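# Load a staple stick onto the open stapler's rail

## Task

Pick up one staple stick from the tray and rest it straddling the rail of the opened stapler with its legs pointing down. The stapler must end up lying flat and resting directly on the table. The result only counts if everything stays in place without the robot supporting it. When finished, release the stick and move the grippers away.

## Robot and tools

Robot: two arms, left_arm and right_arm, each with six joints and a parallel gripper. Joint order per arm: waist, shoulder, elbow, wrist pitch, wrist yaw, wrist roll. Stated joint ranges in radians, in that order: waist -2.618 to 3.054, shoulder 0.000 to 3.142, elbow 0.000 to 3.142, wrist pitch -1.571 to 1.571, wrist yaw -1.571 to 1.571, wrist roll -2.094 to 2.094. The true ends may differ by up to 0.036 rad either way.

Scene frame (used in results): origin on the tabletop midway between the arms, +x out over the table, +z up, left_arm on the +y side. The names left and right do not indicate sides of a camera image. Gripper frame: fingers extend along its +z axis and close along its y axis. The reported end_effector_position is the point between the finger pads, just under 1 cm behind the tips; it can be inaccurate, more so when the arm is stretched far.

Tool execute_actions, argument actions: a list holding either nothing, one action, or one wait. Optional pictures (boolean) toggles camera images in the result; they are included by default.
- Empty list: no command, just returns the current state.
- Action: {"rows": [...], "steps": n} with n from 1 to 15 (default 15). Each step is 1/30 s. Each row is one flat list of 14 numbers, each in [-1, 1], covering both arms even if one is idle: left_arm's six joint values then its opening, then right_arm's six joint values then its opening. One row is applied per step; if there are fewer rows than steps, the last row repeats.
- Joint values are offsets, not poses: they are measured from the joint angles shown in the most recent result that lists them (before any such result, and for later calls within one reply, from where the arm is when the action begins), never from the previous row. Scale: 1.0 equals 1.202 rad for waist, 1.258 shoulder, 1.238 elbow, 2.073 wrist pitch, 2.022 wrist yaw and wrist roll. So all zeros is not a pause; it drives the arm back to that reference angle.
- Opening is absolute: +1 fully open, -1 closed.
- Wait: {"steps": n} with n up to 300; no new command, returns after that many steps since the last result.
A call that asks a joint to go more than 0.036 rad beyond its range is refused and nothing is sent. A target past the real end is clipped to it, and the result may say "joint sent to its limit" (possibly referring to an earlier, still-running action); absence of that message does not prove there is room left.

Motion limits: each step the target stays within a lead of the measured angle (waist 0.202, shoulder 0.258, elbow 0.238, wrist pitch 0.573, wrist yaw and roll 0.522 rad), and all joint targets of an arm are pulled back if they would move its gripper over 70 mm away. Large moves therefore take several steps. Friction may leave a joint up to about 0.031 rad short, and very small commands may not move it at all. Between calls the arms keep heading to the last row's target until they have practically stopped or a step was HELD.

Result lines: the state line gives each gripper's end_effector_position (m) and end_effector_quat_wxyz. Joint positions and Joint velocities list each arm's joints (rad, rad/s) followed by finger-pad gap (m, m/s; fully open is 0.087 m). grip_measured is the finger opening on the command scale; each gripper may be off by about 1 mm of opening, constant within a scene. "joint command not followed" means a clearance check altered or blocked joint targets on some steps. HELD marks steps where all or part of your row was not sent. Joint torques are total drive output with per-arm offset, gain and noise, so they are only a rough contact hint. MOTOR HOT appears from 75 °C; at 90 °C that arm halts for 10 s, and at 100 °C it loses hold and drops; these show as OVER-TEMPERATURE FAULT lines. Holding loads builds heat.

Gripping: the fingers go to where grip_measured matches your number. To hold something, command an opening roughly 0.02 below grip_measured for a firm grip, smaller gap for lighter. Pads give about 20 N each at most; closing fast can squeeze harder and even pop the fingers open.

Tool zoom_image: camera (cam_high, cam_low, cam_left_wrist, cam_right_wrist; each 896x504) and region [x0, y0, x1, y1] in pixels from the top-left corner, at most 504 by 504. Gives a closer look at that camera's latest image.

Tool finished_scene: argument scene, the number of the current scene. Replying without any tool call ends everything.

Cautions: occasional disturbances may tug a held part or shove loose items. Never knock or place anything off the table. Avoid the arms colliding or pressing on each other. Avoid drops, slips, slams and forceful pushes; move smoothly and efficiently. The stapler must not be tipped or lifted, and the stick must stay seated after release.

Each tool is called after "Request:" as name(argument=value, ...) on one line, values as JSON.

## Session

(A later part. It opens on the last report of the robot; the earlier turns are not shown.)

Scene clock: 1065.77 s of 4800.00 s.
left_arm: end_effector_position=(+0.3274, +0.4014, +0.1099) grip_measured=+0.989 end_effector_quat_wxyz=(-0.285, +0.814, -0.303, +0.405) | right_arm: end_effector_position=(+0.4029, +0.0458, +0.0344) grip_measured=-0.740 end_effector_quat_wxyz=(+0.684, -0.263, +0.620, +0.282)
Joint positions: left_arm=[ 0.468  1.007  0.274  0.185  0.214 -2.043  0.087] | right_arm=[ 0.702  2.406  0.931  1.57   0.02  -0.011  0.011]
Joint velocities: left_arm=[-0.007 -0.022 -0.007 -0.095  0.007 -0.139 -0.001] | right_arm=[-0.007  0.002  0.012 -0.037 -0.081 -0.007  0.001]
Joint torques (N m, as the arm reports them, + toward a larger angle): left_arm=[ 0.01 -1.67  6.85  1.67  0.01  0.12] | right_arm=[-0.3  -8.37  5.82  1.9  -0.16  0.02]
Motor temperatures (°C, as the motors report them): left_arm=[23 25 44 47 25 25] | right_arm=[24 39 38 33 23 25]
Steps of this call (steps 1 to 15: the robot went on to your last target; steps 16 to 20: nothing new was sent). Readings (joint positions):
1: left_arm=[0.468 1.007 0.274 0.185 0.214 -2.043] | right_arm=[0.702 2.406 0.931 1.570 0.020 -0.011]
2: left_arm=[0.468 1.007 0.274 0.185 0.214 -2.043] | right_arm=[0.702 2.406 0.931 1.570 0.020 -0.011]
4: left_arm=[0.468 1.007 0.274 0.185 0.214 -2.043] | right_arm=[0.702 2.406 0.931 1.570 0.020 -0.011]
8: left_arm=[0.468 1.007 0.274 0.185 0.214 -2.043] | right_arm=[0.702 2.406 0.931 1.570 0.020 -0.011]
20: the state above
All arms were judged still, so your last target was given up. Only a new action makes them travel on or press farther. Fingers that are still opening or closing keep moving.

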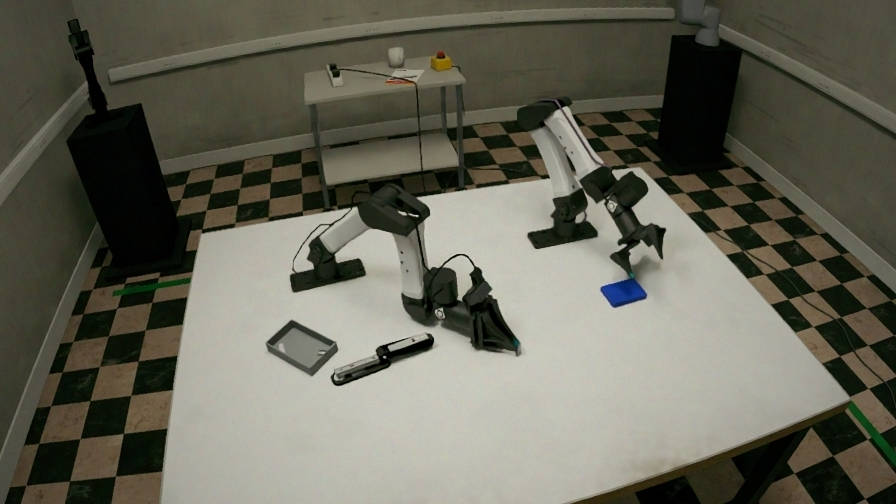

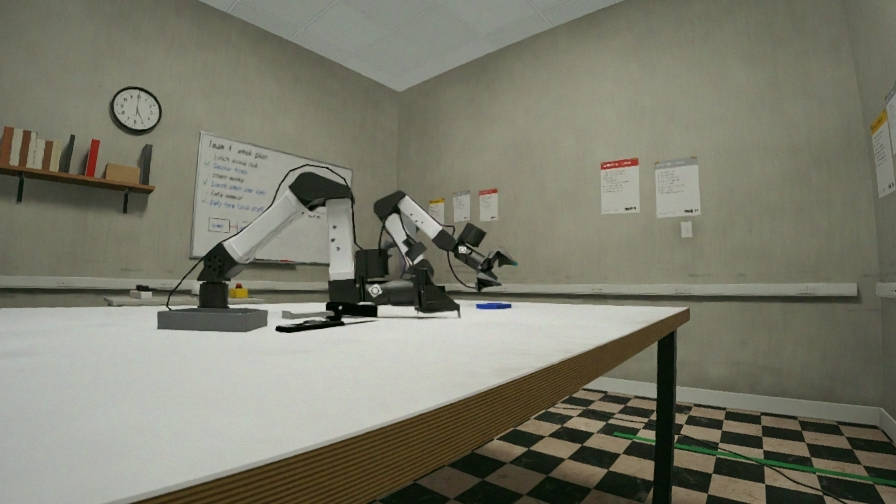

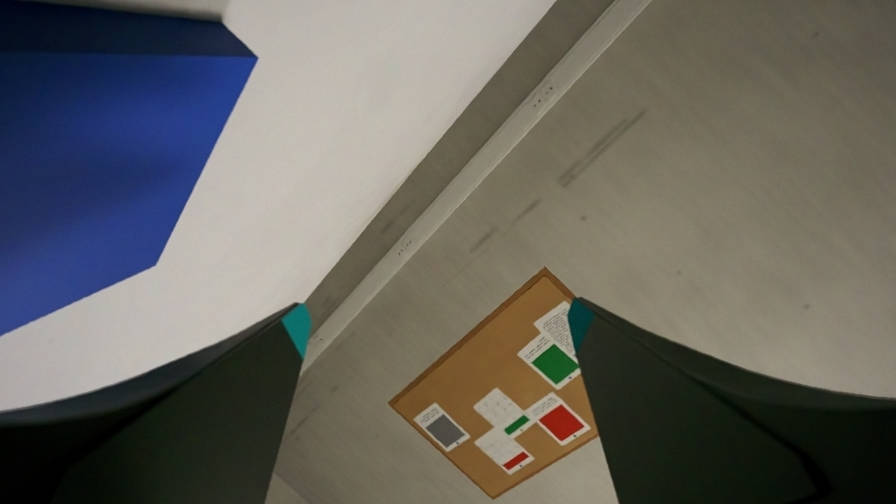

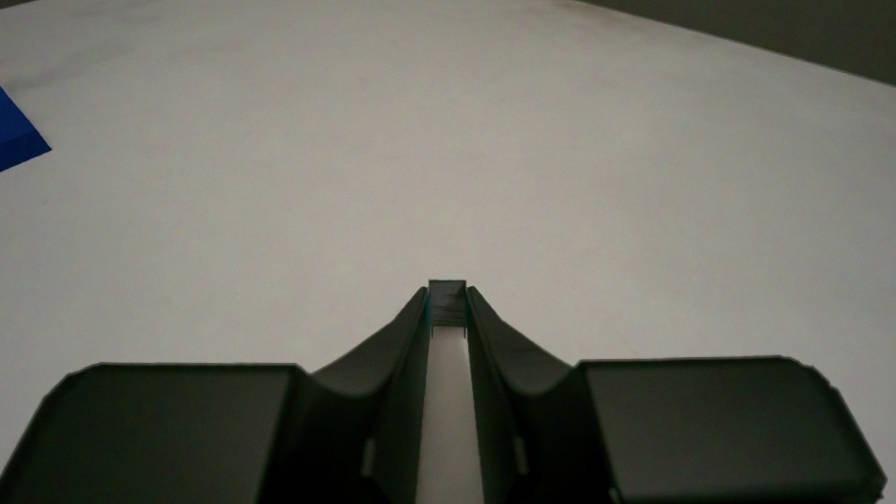

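Touching the table. Release.

Request:
execute_actions(actions=[{"rows":[[0,0,0,0,0,0,1,0,0,0,0,0,0,-0.7],[0,0,0,0,0,0,1,0,0,0,0,0,0,-0.6],[0,0,0,0,0,0,1,0,0,0,0,0,0,-0.4],[0,0,0,0,0,0,1,0,0,0,0,0,0,-0.2],[0,0,0,0,0,0,1,0,0,0,0,0,0,0]],"steps":15}])

Scene clock: 1070.93 s of 4800.00 s.
left_arm: end_effector_position=(+0.3274, +0.4014, +0.1099) grip_measured=+0.989 end_effector_quat_wxyz=(-0.285, +0.814, -0.303, +0.405) | right_arm: end_effector_position=(+0.4029, +0.0458, +0.0344) grip_measured=+0.000 end_effector_quat_wxyz=(+0.684, -0.263, +0.620, +0.282)
Joint positions: left_arm=[ 0.468  1.007  0.274  0.185  0.214 -2.043  0.087] | right_arm=[ 0.702  2.406  0.931  1.57   0.02  -0.011  0.044]
Joint velocities: left_arm=[-0.017  0.007  0.022 -0.022  0.007 -0.007 -0.   ] | right_arm=[-0.002 -0.002 -0.012  0.007 -0.007 -0.037 -0.   ]
Joint torques (N m, as the arm reports them, + toward a larger angle): left_arm=[-0.11 -1.6   6.86  1.65 -0.01  0.12] | right_arm=[ -0.3  -10.04   4.13   2.25  -0.16   0.02]
Motor temperatures (°C, as the motors report them): left_arm=[23 25 44 47 25 25] | right_arm=[24 40 38 32 23 25]
Steps of this call (steps 1 to 90: nothing new was sent; then 1.67 s passed at rest; steps 91 to 105: all 15 steps of this action). Readings (joint positions):
91: left_arm=[0.468 1.007 0.274 0.185 0.214 -2.043] | right_arm=[0.702 2.406 0.931 1.570 0.020 -0.011]
92: left_arm=[0.468 1.007 0.274 0.185 0.214 -2.043] | right_arm=[0.702 2.406 0.931 1.570 0.020 -0.011]
94: left_arm=[0.468 1.007 0.274 0.185 0.214 -2.043] | right_arm=[0.702 2.406 0.931 1.570 0.020 -0.011]
98: left_arm=[0.468 1.007 0.274 0.185 0.214 -2.043] | right_arm=[0.702 2.406 0.931 1.570 0.020 -0.011]
105: the state above

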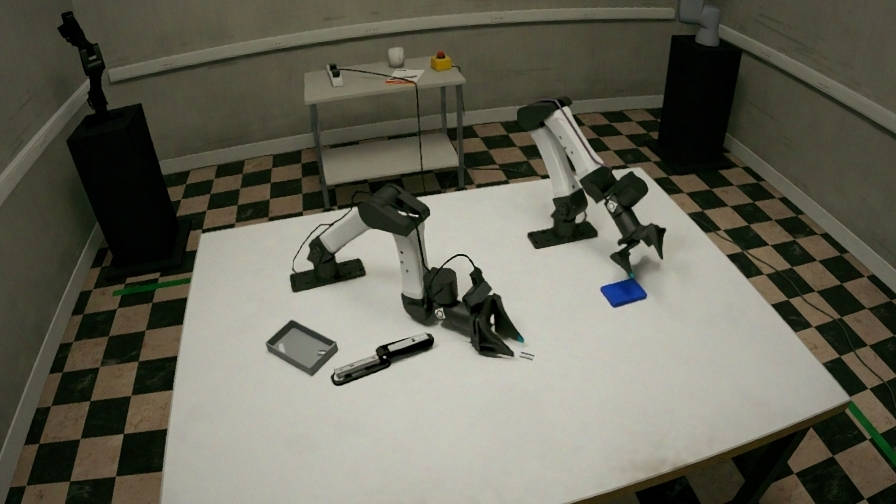

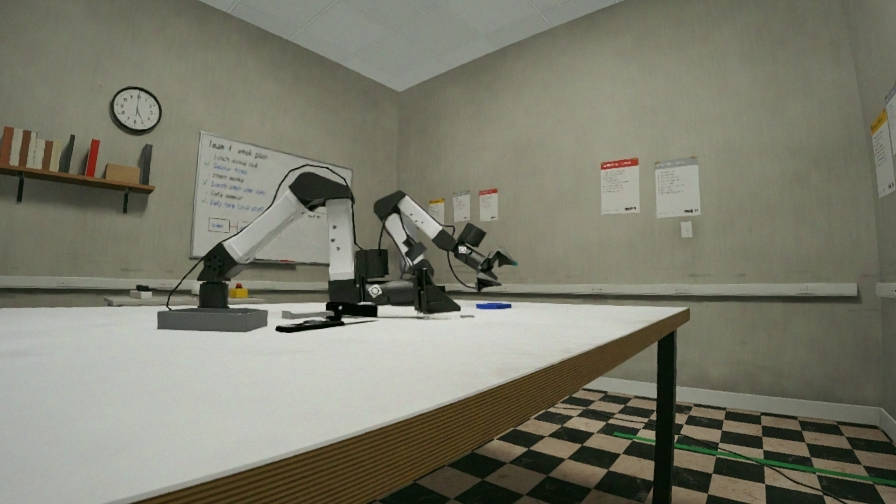

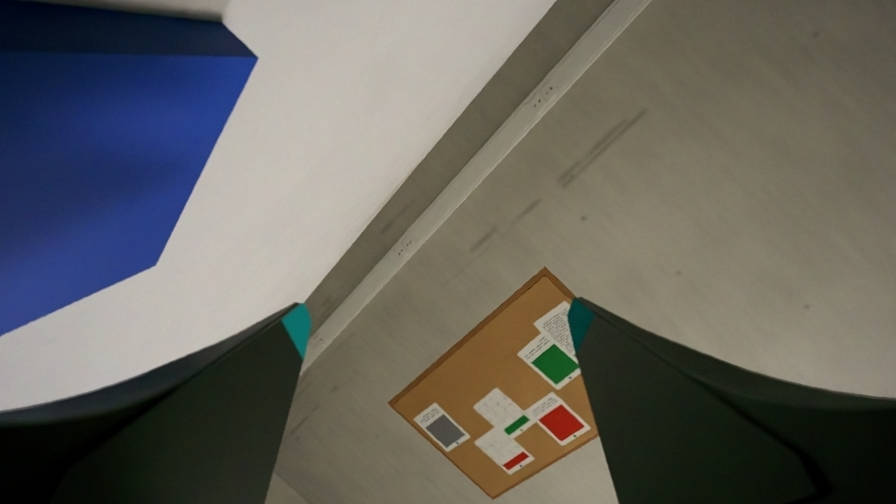

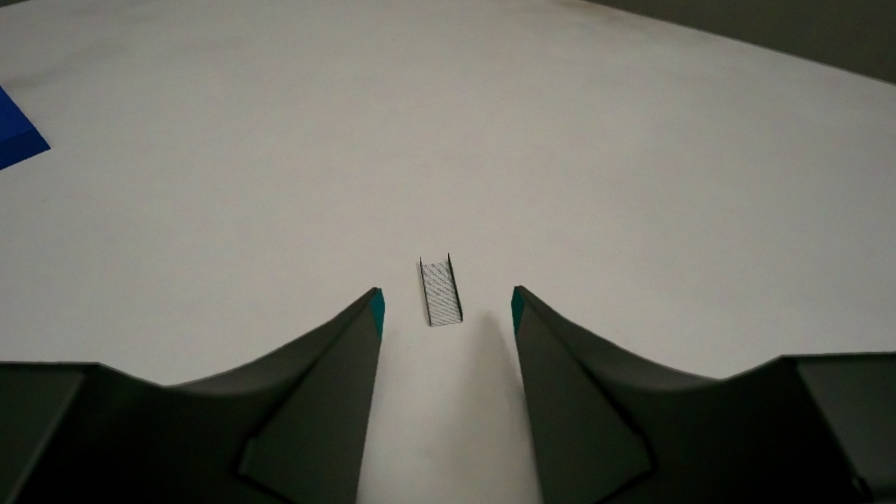

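Request:
execute_actions(actions=[{"rows":[[0,0,0,0,0,0,1,0,-0.08,0.06,-0.02,0,0,0]],"steps":15}], pictures=false)

Request:
execute_actions(actions=[{"rows":[[0,0,0,0,0,0,1,0,0,0,-0.05,0,0,0],[0,0,0,0,0,0,1,0,0,0,-0.08,0,0,0],[0,0,0,0,0,0,1,0,0,0,-0.11,0,0,0],[0,0,0,0,0,0,1,0,0,0,-0.13,0,0,0]],"steps":15}])

Scene clock: 1085.00 s of 4800.00 s.
left_arm: end_effector_position=(+0.3274, +0.4014, +0.1099) grip_measured=+0.989 end_effector_quat_wxyz=(-0.285, +0.814, -0.303, +0.405) | right_arm: end_effector_position=(+0.4147, +0.0583, +0.0930) grip_measured=+0.000 end_effector_quat_wxyz=(+0.715, -0.246, +0.583, +0.296)
Joint positions: left_arm=[ 0.468  1.007  0.274  0.185  0.214 -2.043  0.087] | right_arm=[ 0.702  2.315  0.985  1.531  0.02  -0.011  0.044]
Joint velocities: left_arm=[-0.007 -0.002 -0.007 -0.081  0.007  0.022 -0.001] | right_arm=[-0.007 -0.002  0.012 -0.007 -0.081  0.007  0.   ]
Joint torques (N m, as the arm reports them, + toward a larger angle): left_arm=[ 0.01 -1.67  6.79  1.66  0.01  0.1 ] | right_arm=[ -0.3  -10.93   6.68   2.13  -0.16   0.01]
Motor temperatures (°C, as the motors report them): left_arm=[23 25 44 47 25 25] | right_arm=[24 42 37 33 23 25]
Steps of this call (steps 1 to 15: the robot went on to your last target; steps 16 to 90: nothing new was sent; then 10.57 s passed at rest; steps 91 to 105: all 15 steps of this action). Readings (joint positions):
91: left_arm=[0.468 1.007 0.274 0.185 0.214 -2.043] | right_arm=[0.702 2.399 0.935 1.559 0.020 -0.011]
92: left_arm=[0.468 1.007 0.274 0.185 0.214 -2.043] | right_arm=[0.702 2.387 0.943 1.540 0.020 -0.011]
94: left_arm=[0.468 1.007 0.274 0.185 0.214 -2.043] | right_arm=[0.702 2.355 0.964 1.531 0.020 -0.011]
98: left_arm=[0.468 1.007 0.274 0.185 0.214 -2.043] | right_arm=[0.702 2.316 0.985 1.534 0.020 -0.011]
105: the state above

Scene clock: 1085.50 s of 4800.00 s.
left_arm: end_effector_position=(+0.3274, +0.4014, +0.1099) grip_measured=+0.989 end_effector_quat_wxyz=(-0.285, +0.814, -0.303, +0.405) | right_arm: end_effector_position=(+0.4108, +0.0542, +0.0298) grip_measured=+0.000 end_effector_quat_wxyz=(+0.637, -0.284, +0.667, +0.262)
Joint positions: left_arm=[ 0.468  1.007  0.274  0.185  0.214 -2.043  0.087] | right_arm=[ 0.702  2.315  0.985  1.28   0.02  -0.011  0.044]
Joint velocities: left_arm=[ 0.002  0.012 -0.007  0.051 -0.081 -0.051  0.   ] | right_arm=[-0.012  0.012  0.007 -0.022 -0.007 -0.037  0.   ]
Joint torques (N m, as the arm reports them, + toward a larger angle): left_arm=[-0.05 -1.57  6.83  1.66  0.01  0.07] | right_arm=[ -0.28 -10.3    5.05   2.23  -0.16   0.02]
Motor temperatures (°C, as the motors report them): left_arm=[23 25 44 47 25 25] | right_arm=[24 42 37 33 23 25]
Steps of this call (steps 1 to 15: all 15 steps of this action). Readings (joint positions):
1: left_arm=[0.468 1.007 0.274 0.185 0.214 -2.043] | right_arm=[0.702 2.315 0.985 1.523 0.020 -0.011]
2: left_arm=[0.468 1.007 0.274 0.185 0.214 -2.043] | right_arm=[0.702 2.315 0.985 1.503 0.020 -0.011]
4: left_arm=[0.468 1.007 0.274 0.185 0.214 -2.043] | right_arm=[0.702 2.315 0.985 1.434 0.020 -0.011]
8: left_arm=[0.468 1.007 0.274 0.185 0.214 -2.043] | right_arm=[0.702 2.315 0.985 1.329 0.020 -0.011]
15: the state above

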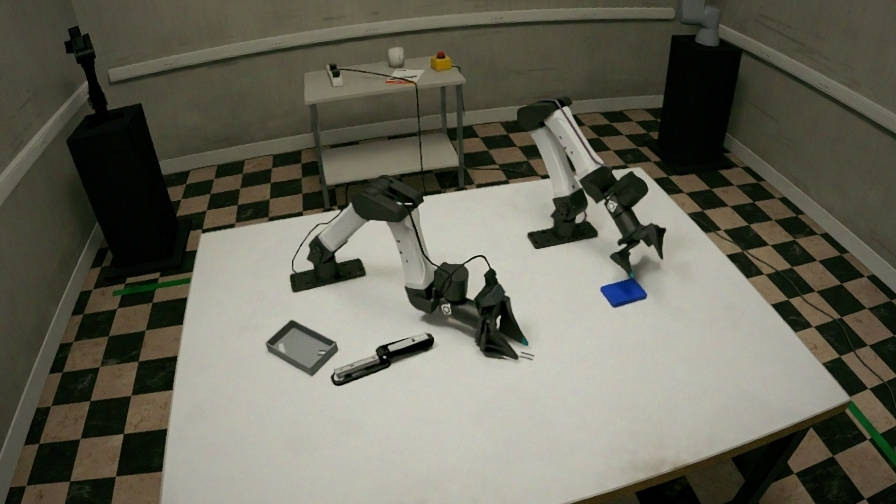

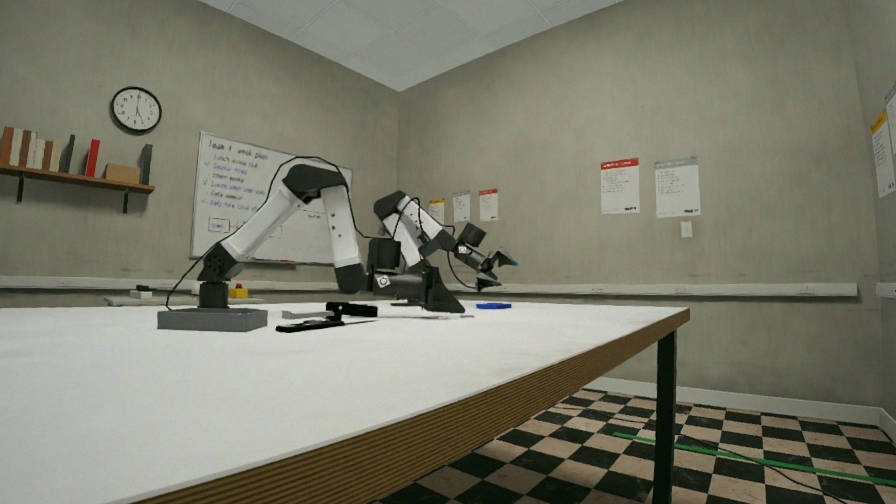

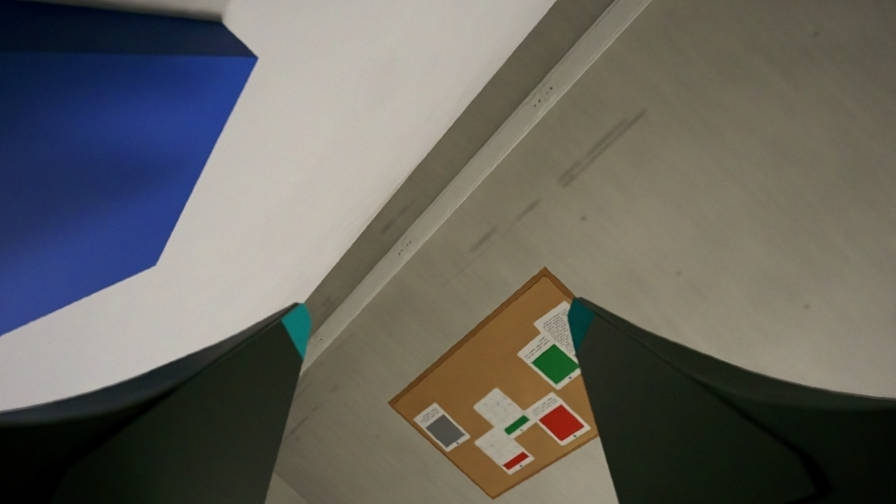

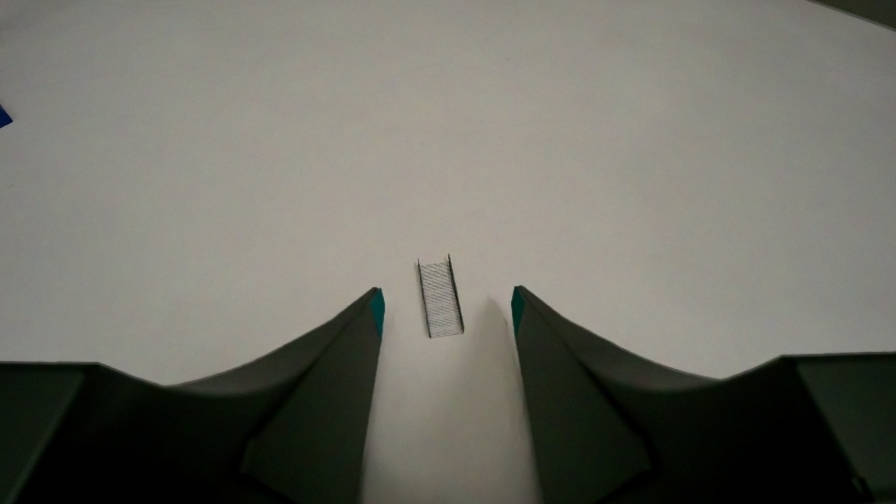

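Request:
execute_actions(actions=[{"rows":[[0,0,0,0,0,0,1,0,0,0.06,0,0,0,0],[0,0,0,0,0,0,1,0,0,0.06,0,0,0,0],[0,0,0,0,0,0,1,0,0,0.06,0,0,0,0],[0,0,0,0,0,0,1,0,0,0.06,-0.03,0,0,0],[0,0,0,0,0,0,1,0,0,0.06,-0.05,0,0,0],[0,0,0,0,0,0,1,0,0,0.06,-0.065,0,0,0]],"steps":15}])

Request:
zoom_image(camera="cam_low", region=[380, 260, 520, 340])

Scene clock: 1092.70 s of 4800.00 s.
left_arm: end_effector_position=(+0.3274, +0.4014, +0.1099) grip_measured=+0.989 end_effector_quat_wxyz=(-0.285, +0.814, -0.303, +0.405) | right_arm: end_effector_position=(+0.4157, +0.0593, +0.0194) grip_measured=+0.000 end_effector_quat_wxyz=(+0.615, -0.293, +0.687, +0.252)
Joint positions: left_arm=[ 0.468  1.007  0.274  0.185  0.214 -2.043  0.087] | right_arm=[ 0.702  2.316  1.036  1.163  0.02  -0.011  0.044]
Joint velocities: left_arm=[ 0.002  0.002 -0.012 -0.051 -0.139  0.066 -0.   ] | right_arm=[ 0.007  0.002 -0.012 -0.095  0.037 -0.095 -0.001]
Joint torques (N m, as the arm reports them, + toward a larger angle): left_arm=[-0.03 -1.65  6.87  1.65  0.01  0.11] | right_arm=[ -0.28 -10.59   7.39   2.21  -0.15   0.02]
Motor temperatures (°C, as the motors report them): left_arm=[23 25 44 47 25 25] | right_arm=[24 43 37 33 23 25]
Steps of this call (steps 1 to 15: the robot went on to your last target; steps 16 to 90: nothing new was sent; then 3.70 s passed at rest; steps 91 to 105: all 15 steps of this action). Readings (joint positions):
91: left_arm=[0.468 1.007 0.274 0.185 0.214 -2.043] | right_arm=[0.702 2.315 0.990 1.269 0.020 -0.011]
92: left_arm=[0.468 1.007 0.274 0.185 0.214 -2.043] | right_arm=[0.702 2.316 1.002 1.266 0.020 -0.011]
94: left_arm=[0.468 1.007 0.274 0.185 0.214 -2.043] | right_arm=[0.702 2.316 1.024 1.265 0.020 -0.011]
98: left_arm=[0.468 1.007 0.274 0.185 0.214 -2.043] | right_arm=[0.702 2.316 1.036 1.211 0.020 -0.011]
105: the state above

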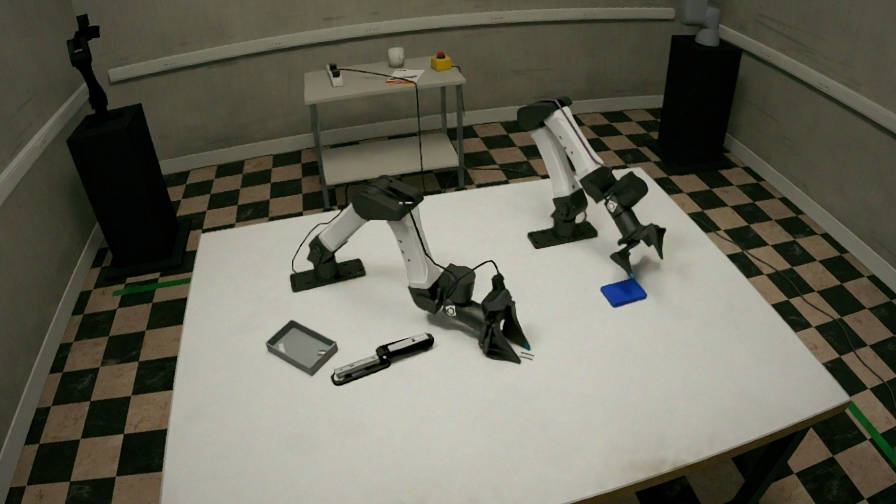

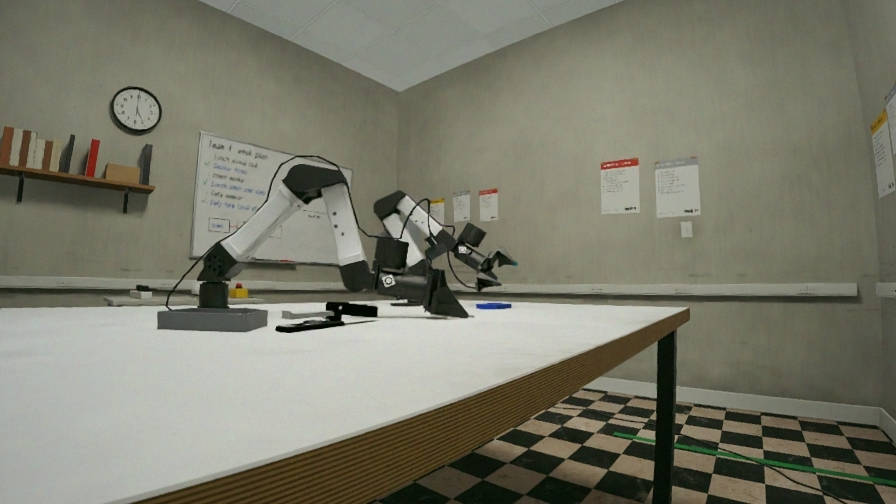

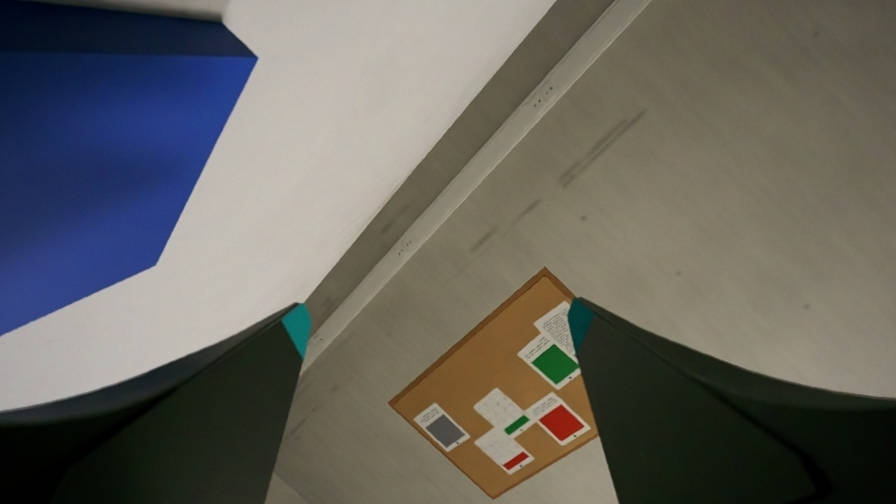

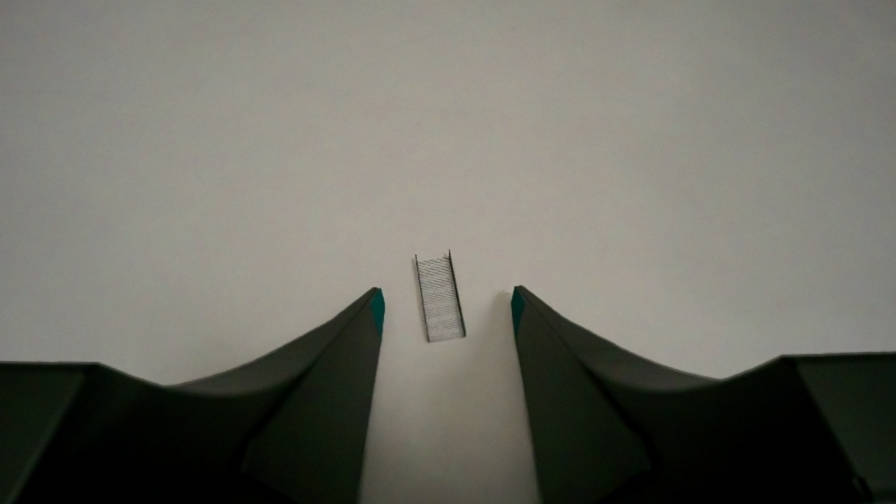

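Region (380, 260, 520, 340) of cam_low's 896x504 image, scaled by 3.600, with more detail than that image has; it fills the top 288 rows of this view, and the rest is white.

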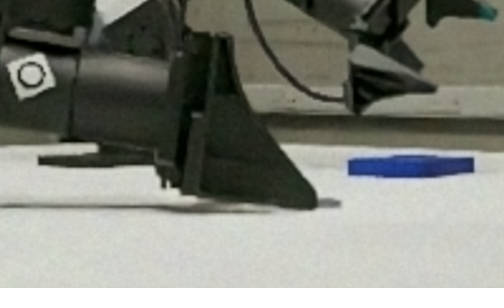

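Request:
execute_actions(actions=[{"rows":[[0,0,0,0,0,0,1,0,0,0,0,0,0,-0.3],[0,0,0,0,0,0,1,0,0,0,0,0,0,-0.5],[0,0,0,0,0,0,1,0,0,0,0,0,0,-0.6],[0,0,0,0,0,0,1,0,0,0,0,0,0,-0.68],[0,0,0,0,0,0,1,0,0,0,0,0,0,-0.74],[0,0,0,0,0,0,1,0,0,0,0,0,0,-0.78]],"steps":15}], pictures=false)

Request:
execute_actions(actions=[{"rows":[[0,0,0,0,0,0,1,0,-0.3,0.3,0,0,0,-0.78]],"steps":15}], pictures=false)

Request:
execute_actions(actions=[{"steps":20}])

Scene clock: 1101.50 s of 4800.00 s.
left_arm: end_effector_position=(+0.3274, +0.4014, +0.1099) grip_measured=+0.989 end_effector_quat_wxyz=(-0.285, +0.814, -0.303, +0.405) | right_arm: end_effector_position=(+0.4156, +0.0593, +0.0193) grip_measured=-0.740 end_effector_quat_wxyz=(+0.615, -0.293, +0.687, +0.252)
Joint positions: left_arm=[ 0.468  1.007  0.274  0.185  0.214 -2.043  0.087] | right_arm=[ 0.702  2.316  1.036  1.163  0.02  -0.011  0.011]
Joint velocities: left_arm=[ 0.002  0.002 -0.012 -0.037 -0.007 -0.022 -0.001] | right_arm=[-0.012  0.002 -0.002  0.022  0.022  0.022  0.001]
Joint torques (N m, as the arm reports them, + toward a larger angle): left_arm=[-0.01 -1.63  6.89  1.64 -0.02  0.1 ] | right_arm=[ -0.29 -10.54   5.33   2.33  -0.16   0.02]
Motor temperatures (°C, as the motors report them): left_arm=[23 25 44 47 25 25] | right_arm=[24 44 38 33 23 25]
Steps of this call (steps 1 to 15: the robot went on to your last target; steps 16 to 90: nothing new was sent; then 5.30 s passed at rest; steps 91 to 105: all 15 steps of this action). Readings (joint positions):
91: left_arm=[0.468 1.007 0.274 0.185 0.214 -2.043] | right_arm=[0.702 2.316 1.036 1.163 0.020 -0.011]
92: left_arm=[0.468 1.007 0.274 0.185 0.214 -2.043] | right_arm=[0.702 2.316 1.036 1.163 0.020 -0.011]
94: left_arm=[0.468 1.007 0.274 0.185 0.214 -2.043] | right_arm=[0.702 2.316 1.036 1.163 0.020 -0.011]
98: left_arm=[0.468 1.007 0.274 0.185 0.214 -2.043] | right_arm=[0.702 2.316 1.036 1.163 0.020 -0.011]
105: the state above

Scene clock: 1102.00 s of 4800.00 s.
left_arm: end_effector_position=(+0.3274, +0.4014, +0.1099) grip_measured=+0.989 end_effector_quat_wxyz=(-0.285, +0.814, -0.303, +0.405) | right_arm: end_effector_position=(+0.4432, +0.0884, +0.2416) grip_measured=-0.740 end_effector_quat_wxyz=(+0.746, -0.228, +0.543, +0.310)
Joint positions: left_arm=[ 0.468  1.007  0.274  0.185  0.214 -2.043  0.087] | right_arm=[ 0.702  2.081  1.257  1.136  0.02  -0.011  0.011]
Joint velocities: left_arm=[ 0.002 -0.007  0.012 -0.007  0.007 -0.11   0.001] | right_arm=[-0.012 -0.462  0.481  0.022  0.007 -0.022 -0.   ]
Joint torques (N m, as the arm reports them, + toward a larger angle): left_arm=[ 0.   -1.57  6.85  1.65 -0.02  0.11] | right_arm=[ -0.31 -12.34   9.56   2.19  -0.16   0.02]
Motor temperatures (°C, as the motors report them): left_arm=[23 25 44 47 25 25] | right_arm=[24 44 38 34 23 25]
Steps of this call (steps 1 to 15: all 15 steps of this action). Readings (joint positions):
1: left_arm=[0.468 1.007 0.274 0.185 0.214 -2.043] | right_arm=[0.702 2.311 1.040 1.157 0.020 -0.011]
2: left_arm=[0.468 1.007 0.274 0.185 0.214 -2.043] | right_arm=[0.702 2.304 1.049 1.145 0.020 -0.011]
4: left_arm=[0.468 1.007 0.274 0.185 0.214 -2.043] | right_arm=[0.702 2.277 1.075 1.137 0.020 -0.011]
8: left_arm=[0.468 1.007 0.274 0.185 0.214 -2.043] | right_arm=[0.702 2.206 1.137 1.136 0.020 -0.011]
15: the state above

Scene clock: 1102.67 s of 4800.00 s.
left_arm: end_effector_position=(+0.3274, +0.4014, +0.1099) grip_measured=+0.989 end_effector_quat_wxyz=(-0.285, +0.814, -0.303, +0.405) | right_arm: end_effector_position=(+0.4254, +0.0696, +0.3916) grip_measured=-0.740 end_effector_quat_wxyz=(+0.819, -0.177, +0.426, +0.342)
Joint positions: left_arm=[ 0.468  1.007  0.274  0.185  0.214 -2.043  0.087] | right_arm=[ 0.702  1.941  1.39   1.162  0.02  -0.011  0.011]
Joint velocities: left_arm=[-0.007 -0.017 -0.002  0.051  0.007 -0.037 -0.   ] | right_arm=[ 0.017  0.012 -0.017 -0.037 -0.007 -0.066 -0.002]
Joint torques (N m, as the arm reports them, + toward a larger angle): left_arm=[ 0.03 -1.68  6.88  1.64  0.    0.09] | right_arm=[-0.3  -9.73  9.04  1.64 -0.17  0.01]
Motor temperatures (°C, as the motors report them): left_arm=[23 25 44 47 25 25] | right_arm=[24 44 38 34 23 25]
Steps of this call (steps 1 to 20: the robot went on to your last target). Readings (joint positions):
1: left_arm=[0.468 1.007 0.274 0.185 0.214 -2.043] | right_arm=[0.702 2.064 1.275 1.136 0.020 -0.011]
2: left_arm=[0.468 1.007 0.274 0.185 0.214 -2.043] | right_arm=[0.702 2.048 1.292 1.136 0.020 -0.011]
4: left_arm=[0.468 1.007 0.274 0.185 0.214 -2.043] | right_arm=[0.702 2.015 1.325 1.136 0.020 -0.011]
8: left_arm=[0.468 1.007 0.274 0.185 0.214 -2.043] | right_arm=[0.702 1.958 1.379 1.148 0.020 -0.011]
20: the state above

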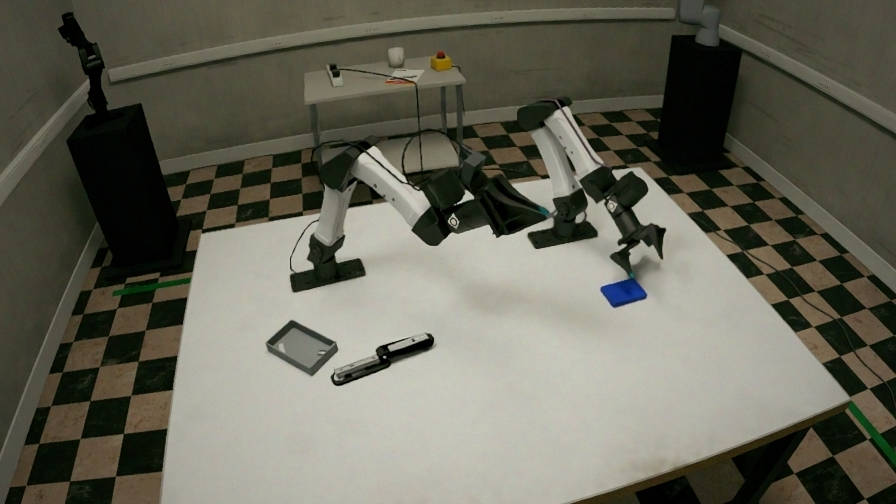

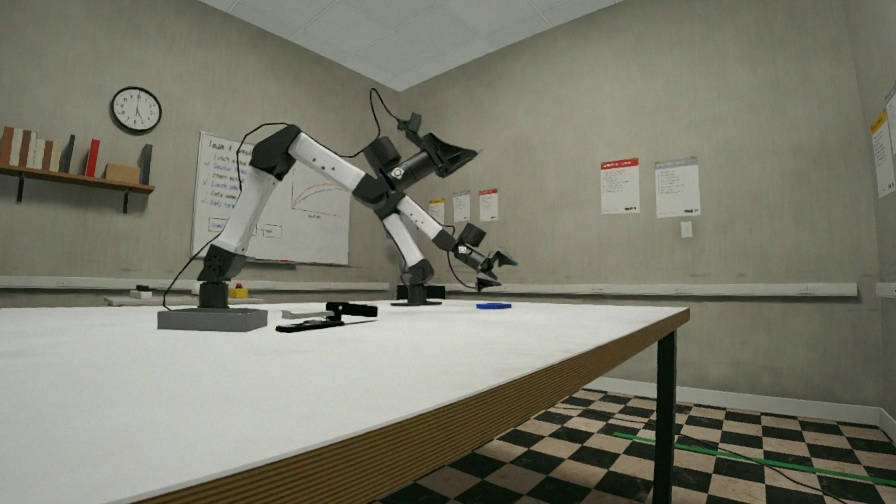

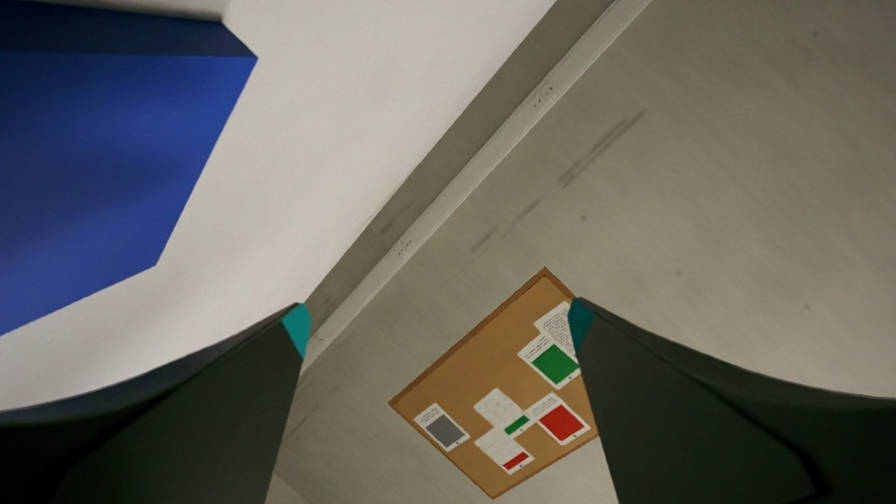

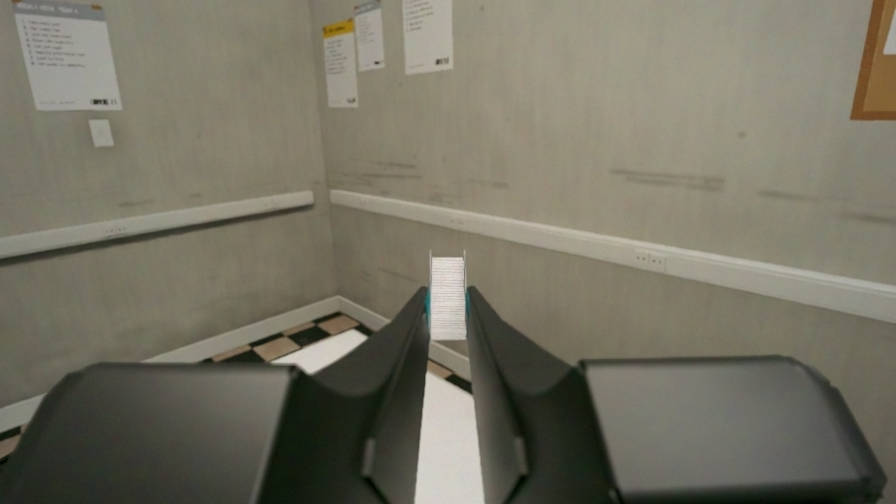

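Request:
execute_actions(actions=[{"rows":[[0,0,0,0,0,0,1,0,0,0.08,-1,0,0,-0.78]],"steps":15}], pictures=false)

Request:
execute_actions(actions=[{"steps":45}], pictures=false)

Request:
execute_actions(actions=[{"rows":[[0,0,0,0,0,0,1,0,0,0,-0.31,0,0,-0.78]],"steps":15}], pictures=false)

Request:
execute_actions(actions=[{"steps":25}])

Scene clock: 1115.23 s of 4800.00 s.
left_arm: end_effector_position=(+0.3274, +0.4014, +0.1099) grip_measured=+0.989 end_effector_quat_wxyz=(-0.285, +0.814, -0.303, +0.405) | right_arm: end_effector_position=(+0.4042, +0.0471, +0.1358) grip_measured=-0.740 end_effector_quat_wxyz=(+0.457, -0.344, +0.799, +0.184)
Joint positions: left_arm=[ 0.468  1.007  0.274  0.185  0.214 -2.043  0.087] | right_arm=[ 0.702  1.94   1.46  -0.06   0.02  -0.011  0.011]
Joint velocities: left_arm=[-0.007 -0.007 -0.002 -0.007  0.022 -0.007 -0.002] | right_arm=[-0.007 -0.002 -0.012 -2.278 -0.037  0.037  0.   ]
Joint torques (N m, as the arm reports them, + toward a larger angle): left_arm=[-0.01 -1.65  6.91  1.67 -0.01  0.08] | right_arm=[ -0.28 -10.08   9.97   2.18  -0.15   0.02]
Motor temperatures (°C, as the motors report them): left_arm=[23 25 44 47 25 25] | right_arm=[24 44 39 33 23 25]
Steps of this call (steps 1 to 15: the robot went on to your last target; steps 16 to 90: nothing new was sent; then 9.07 s passed at rest; steps 91 to 105: all 15 steps of this action). Readings (joint positions):
91: left_arm=[0.468 1.007 0.274 0.185 0.214 -2.043] | right_arm=[0.702 1.940 1.403 1.101 0.020 -0.011]
92: left_arm=[0.468 1.007 0.274 0.185 0.214 -2.043] | right_arm=[0.702 1.940 1.432 0.994 0.020 -0.011]
94: left_arm=[0.468 1.007 0.274 0.185 0.214 -2.043] | right_arm=[0.702 1.940 1.458 0.820 0.020 -0.011]
98: left_arm=[0.468 1.007 0.274 0.185 0.214 -2.043] | right_arm=[0.702 1.940 1.460 0.500 0.020 -0.011]
105: the state above

Scene clock: 1116.73 s of 4800.00 s.
left_arm: end_effector_position=(+0.3274, +0.4014, +0.1099) grip_measured=+0.989 end_effector_quat_wxyz=(-0.285, +0.814, -0.303, +0.405) | right_arm: end_effector_position=(+0.2769, -0.0875, +0.0470) grip_measured=-0.740 end_effector_quat_wxyz=(+0.093, -0.398, +0.912, +0.029)
Joint positions: left_arm=[ 0.468  1.007  0.274  0.185  0.214 -2.043  0.087] | right_arm=[ 0.702  1.94   1.46  -0.897  0.02  -0.011  0.011]
Joint velocities: left_arm=[ 0.012 -0.032 -0.007 -0.066 -0.051  0.095  0.001] | right_arm=[-0.002 -0.012 -0.007  0.022 -0.022 -0.007  0.   ]
Joint torques (N m, as the arm reports them, + toward a larger angle): left_arm=[ 0.01 -1.58  6.81  1.66  0.    0.11] | right_arm=[-0.32 -9.08  9.47  0.72 -0.14  0.02]
Motor temperatures (°C, as the motors report them): left_arm=[23 25 44 47 25 25] | right_arm=[24 44 39 33 23 25]
Steps of this call (steps 1 to 45: the robot went on to your last target). Readings (joint positions):
1: left_arm=[0.468 1.007 0.274 0.185 0.214 -2.043] | right_arm=[0.702 1.940 1.460 -0.139 0.020 -0.011]
2: left_arm=[0.468 1.007 0.274 0.185 0.214 -2.043] | right_arm=[0.702 1.940 1.460 -0.218 0.020 -0.011]
4: left_arm=[0.468 1.007 0.274 0.185 0.214 -2.043] | right_arm=[0.702 1.940 1.460 -0.374 0.020 -0.011]
8: left_arm=[0.468 1.007 0.274 0.185 0.214 -2.043] | right_arm=[0.702 1.940 1.460 -0.669 0.020 -0.011]
45: the state above
All arms were judged still, so your last target was given up. Only a new action makes them travel on or press farther. Fingers that are still opening or closing keep moving.

Scene clock: 1117.23 s of 4800.00 s.
left_arm: end_effector_position=(+0.3274, +0.4014, +0.1099) grip_measured=+0.989 end_effector_quat_wxyz=(-0.285, +0.814, -0.303, +0.405) | right_arm: end_effector_position=(+0.1782, -0.1918, +0.0870) grip_measured=-0.740 end_effector_quat_wxyz=(-0.181, -0.394, +0.897, -0.088)
Joint positions: left_arm=[ 0.468  1.007  0.274  0.185  0.214 -2.043  0.087] | right_arm=[ 0.702  1.941  1.461 -1.496  0.02  -0.011  0.011]
Joint velocities: left_arm=[-0.007 -0.007 -0.017 -0.022  0.066 -0.037  0.001] | right_arm=[ 0.012 -0.007 -0.007 -0.242 -0.007  0.081 -0.   ]
Joint torques (N m, as the arm reports them, + toward a larger angle): left_arm=[ 0.03 -1.67  6.86  1.66 -0.02  0.1 ] | right_arm=[-0.29 -8.21  5.68 -0.65 -0.15  0.02]
Motor temperatures (°C, as the motors report them): left_arm=[23 25 44 47 25 25] | right_arm=[24 44 39 32 23 25]
Steps of this call (steps 1 to 15: all 15 steps of this action). Readings (joint positions):
1: left_arm=[0.468 1.007 0.274 0.185 0.214 -2.043] | right_arm=[0.702 1.940 1.461 -0.928 0.020 -0.011]
2: left_arm=[0.468 1.007 0.274 0.185 0.214 -2.043] | right_arm=[0.702 1.940 1.461 -0.990 0.020 -0.011]
4: left_arm=[0.468 1.007 0.274 0.185 0.214 -2.043] | right_arm=[0.702 1.941 1.461 -1.131 0.020 -0.011]
8: left_arm=[0.468 1.007 0.274 0.185 0.214 -2.043] | right_arm=[0.702 1.941 1.461 -1.368 0.020 -0.011]
15: the state above

Scene clock: 1118.07 s of 4800.00 s.
left_arm: end_effector_position=(+0.3274, +0.4014, +0.1099) grip_measured=+0.989 end_effector_quat_wxyz=(-0.285, +0.814, -0.303, +0.405) | right_arm: end_effector_position=(+0.1747, -0.1955, +0.0903) grip_measured=-0.740 end_effector_quat_wxyz=(-0.192, -0.394, +0.894, -0.092)
Joint positions: left_arm=[ 0.468  1.007  0.274  0.185  0.214 -2.043  0.087] | right_arm=[ 0.702  1.941  1.461 -1.52   0.02  -0.011  0.011]
Joint velocities: left_arm=[ 0.002  0.002 -0.002  0.007  0.022 -0.037 -0.001] | right_arm=[-0.007 -0.007 -0.007 -0.022  0.022  0.051 -0.   ]
Joint torques (N m, as the arm reports them, + toward a larger angle): left_arm=[ 0.01 -1.57  6.89  1.65 -0.02  0.09] | right_arm=[-0.3  -8.14  5.64 -0.74 -0.15  0.03]
Motor temperatures (°C, as the motors report them): left_arm=[23 25 44 47 25 25] | right_arm=[24 44 39 32 23 25]
Steps of this call (steps 1 to 25: the robot went on to your last target). Readings (joint positions):
1: left_arm=[0.468 1.007 0.274 0.185 0.214 -2.043] | right_arm=[0.702 1.941 1.461 -1.501 0.020 -0.011]
2: left_arm=[0.468 1.007 0.274 0.185 0.214 -2.043] | right_arm=[0.702 1.941 1.461 -1.506 0.020 -0.011]
4: left_arm=[0.468 1.007 0.274 0.185 0.214 -2.043] | right_arm=[0.702 1.941 1.461 -1.512 0.020 -0.011]
8: left_arm=[0.468 1.007 0.274 0.185 0.214 -2.043] | right_arm=[0.702 1.941 1.461 -1.517 0.020 -0.011]
25: the state above

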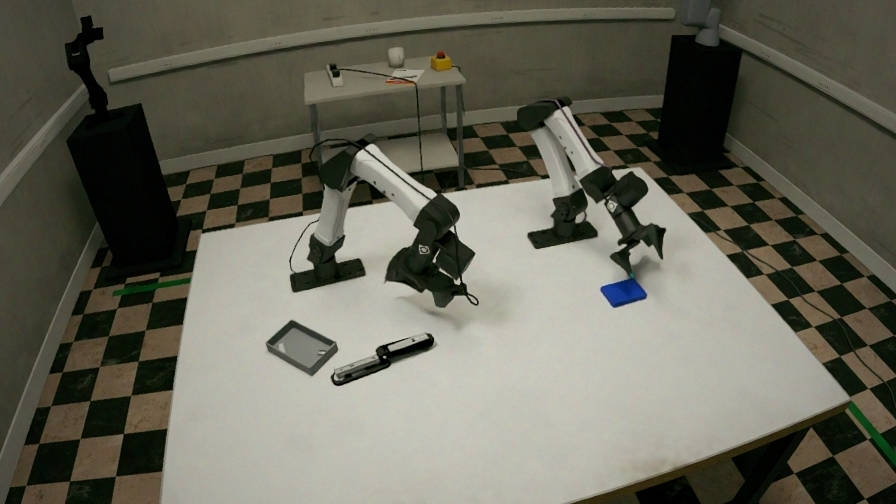

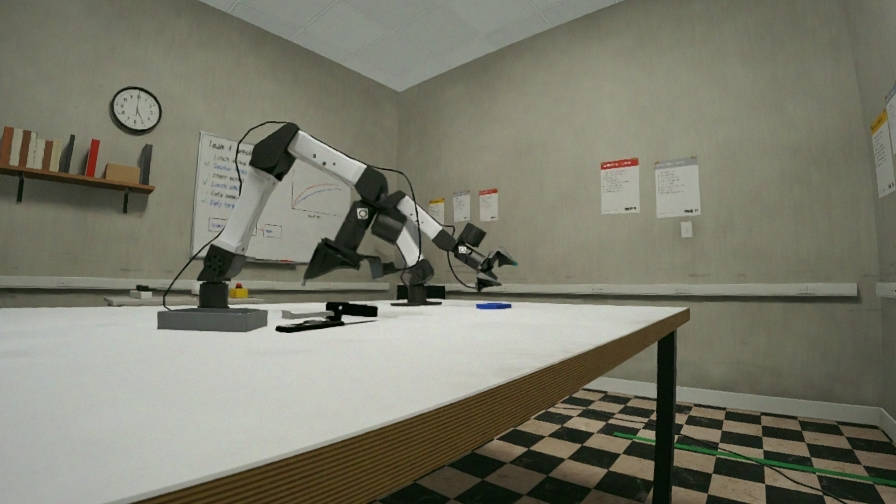

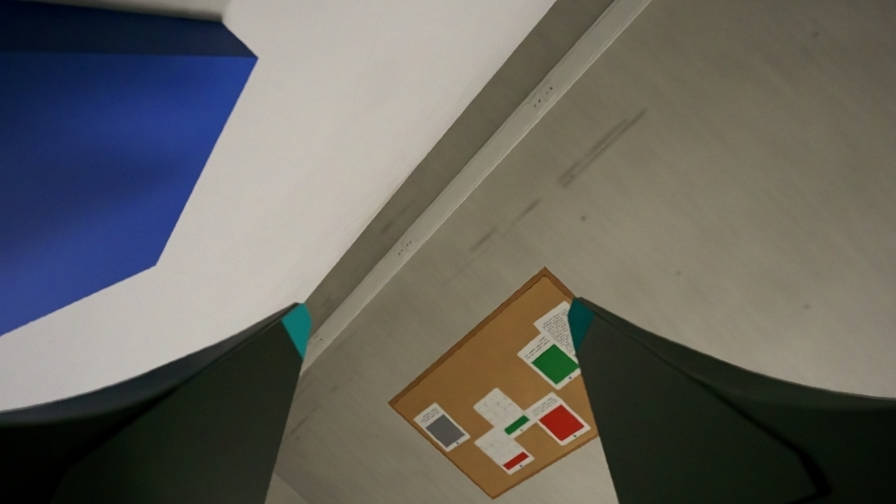

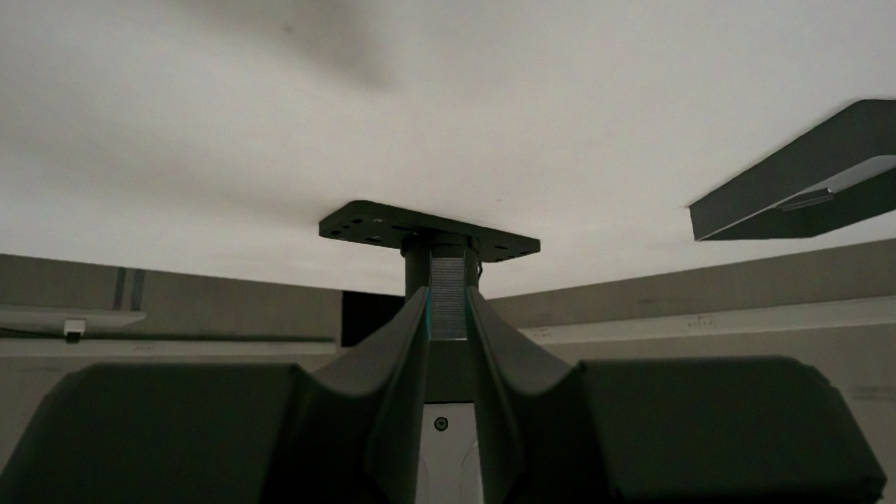

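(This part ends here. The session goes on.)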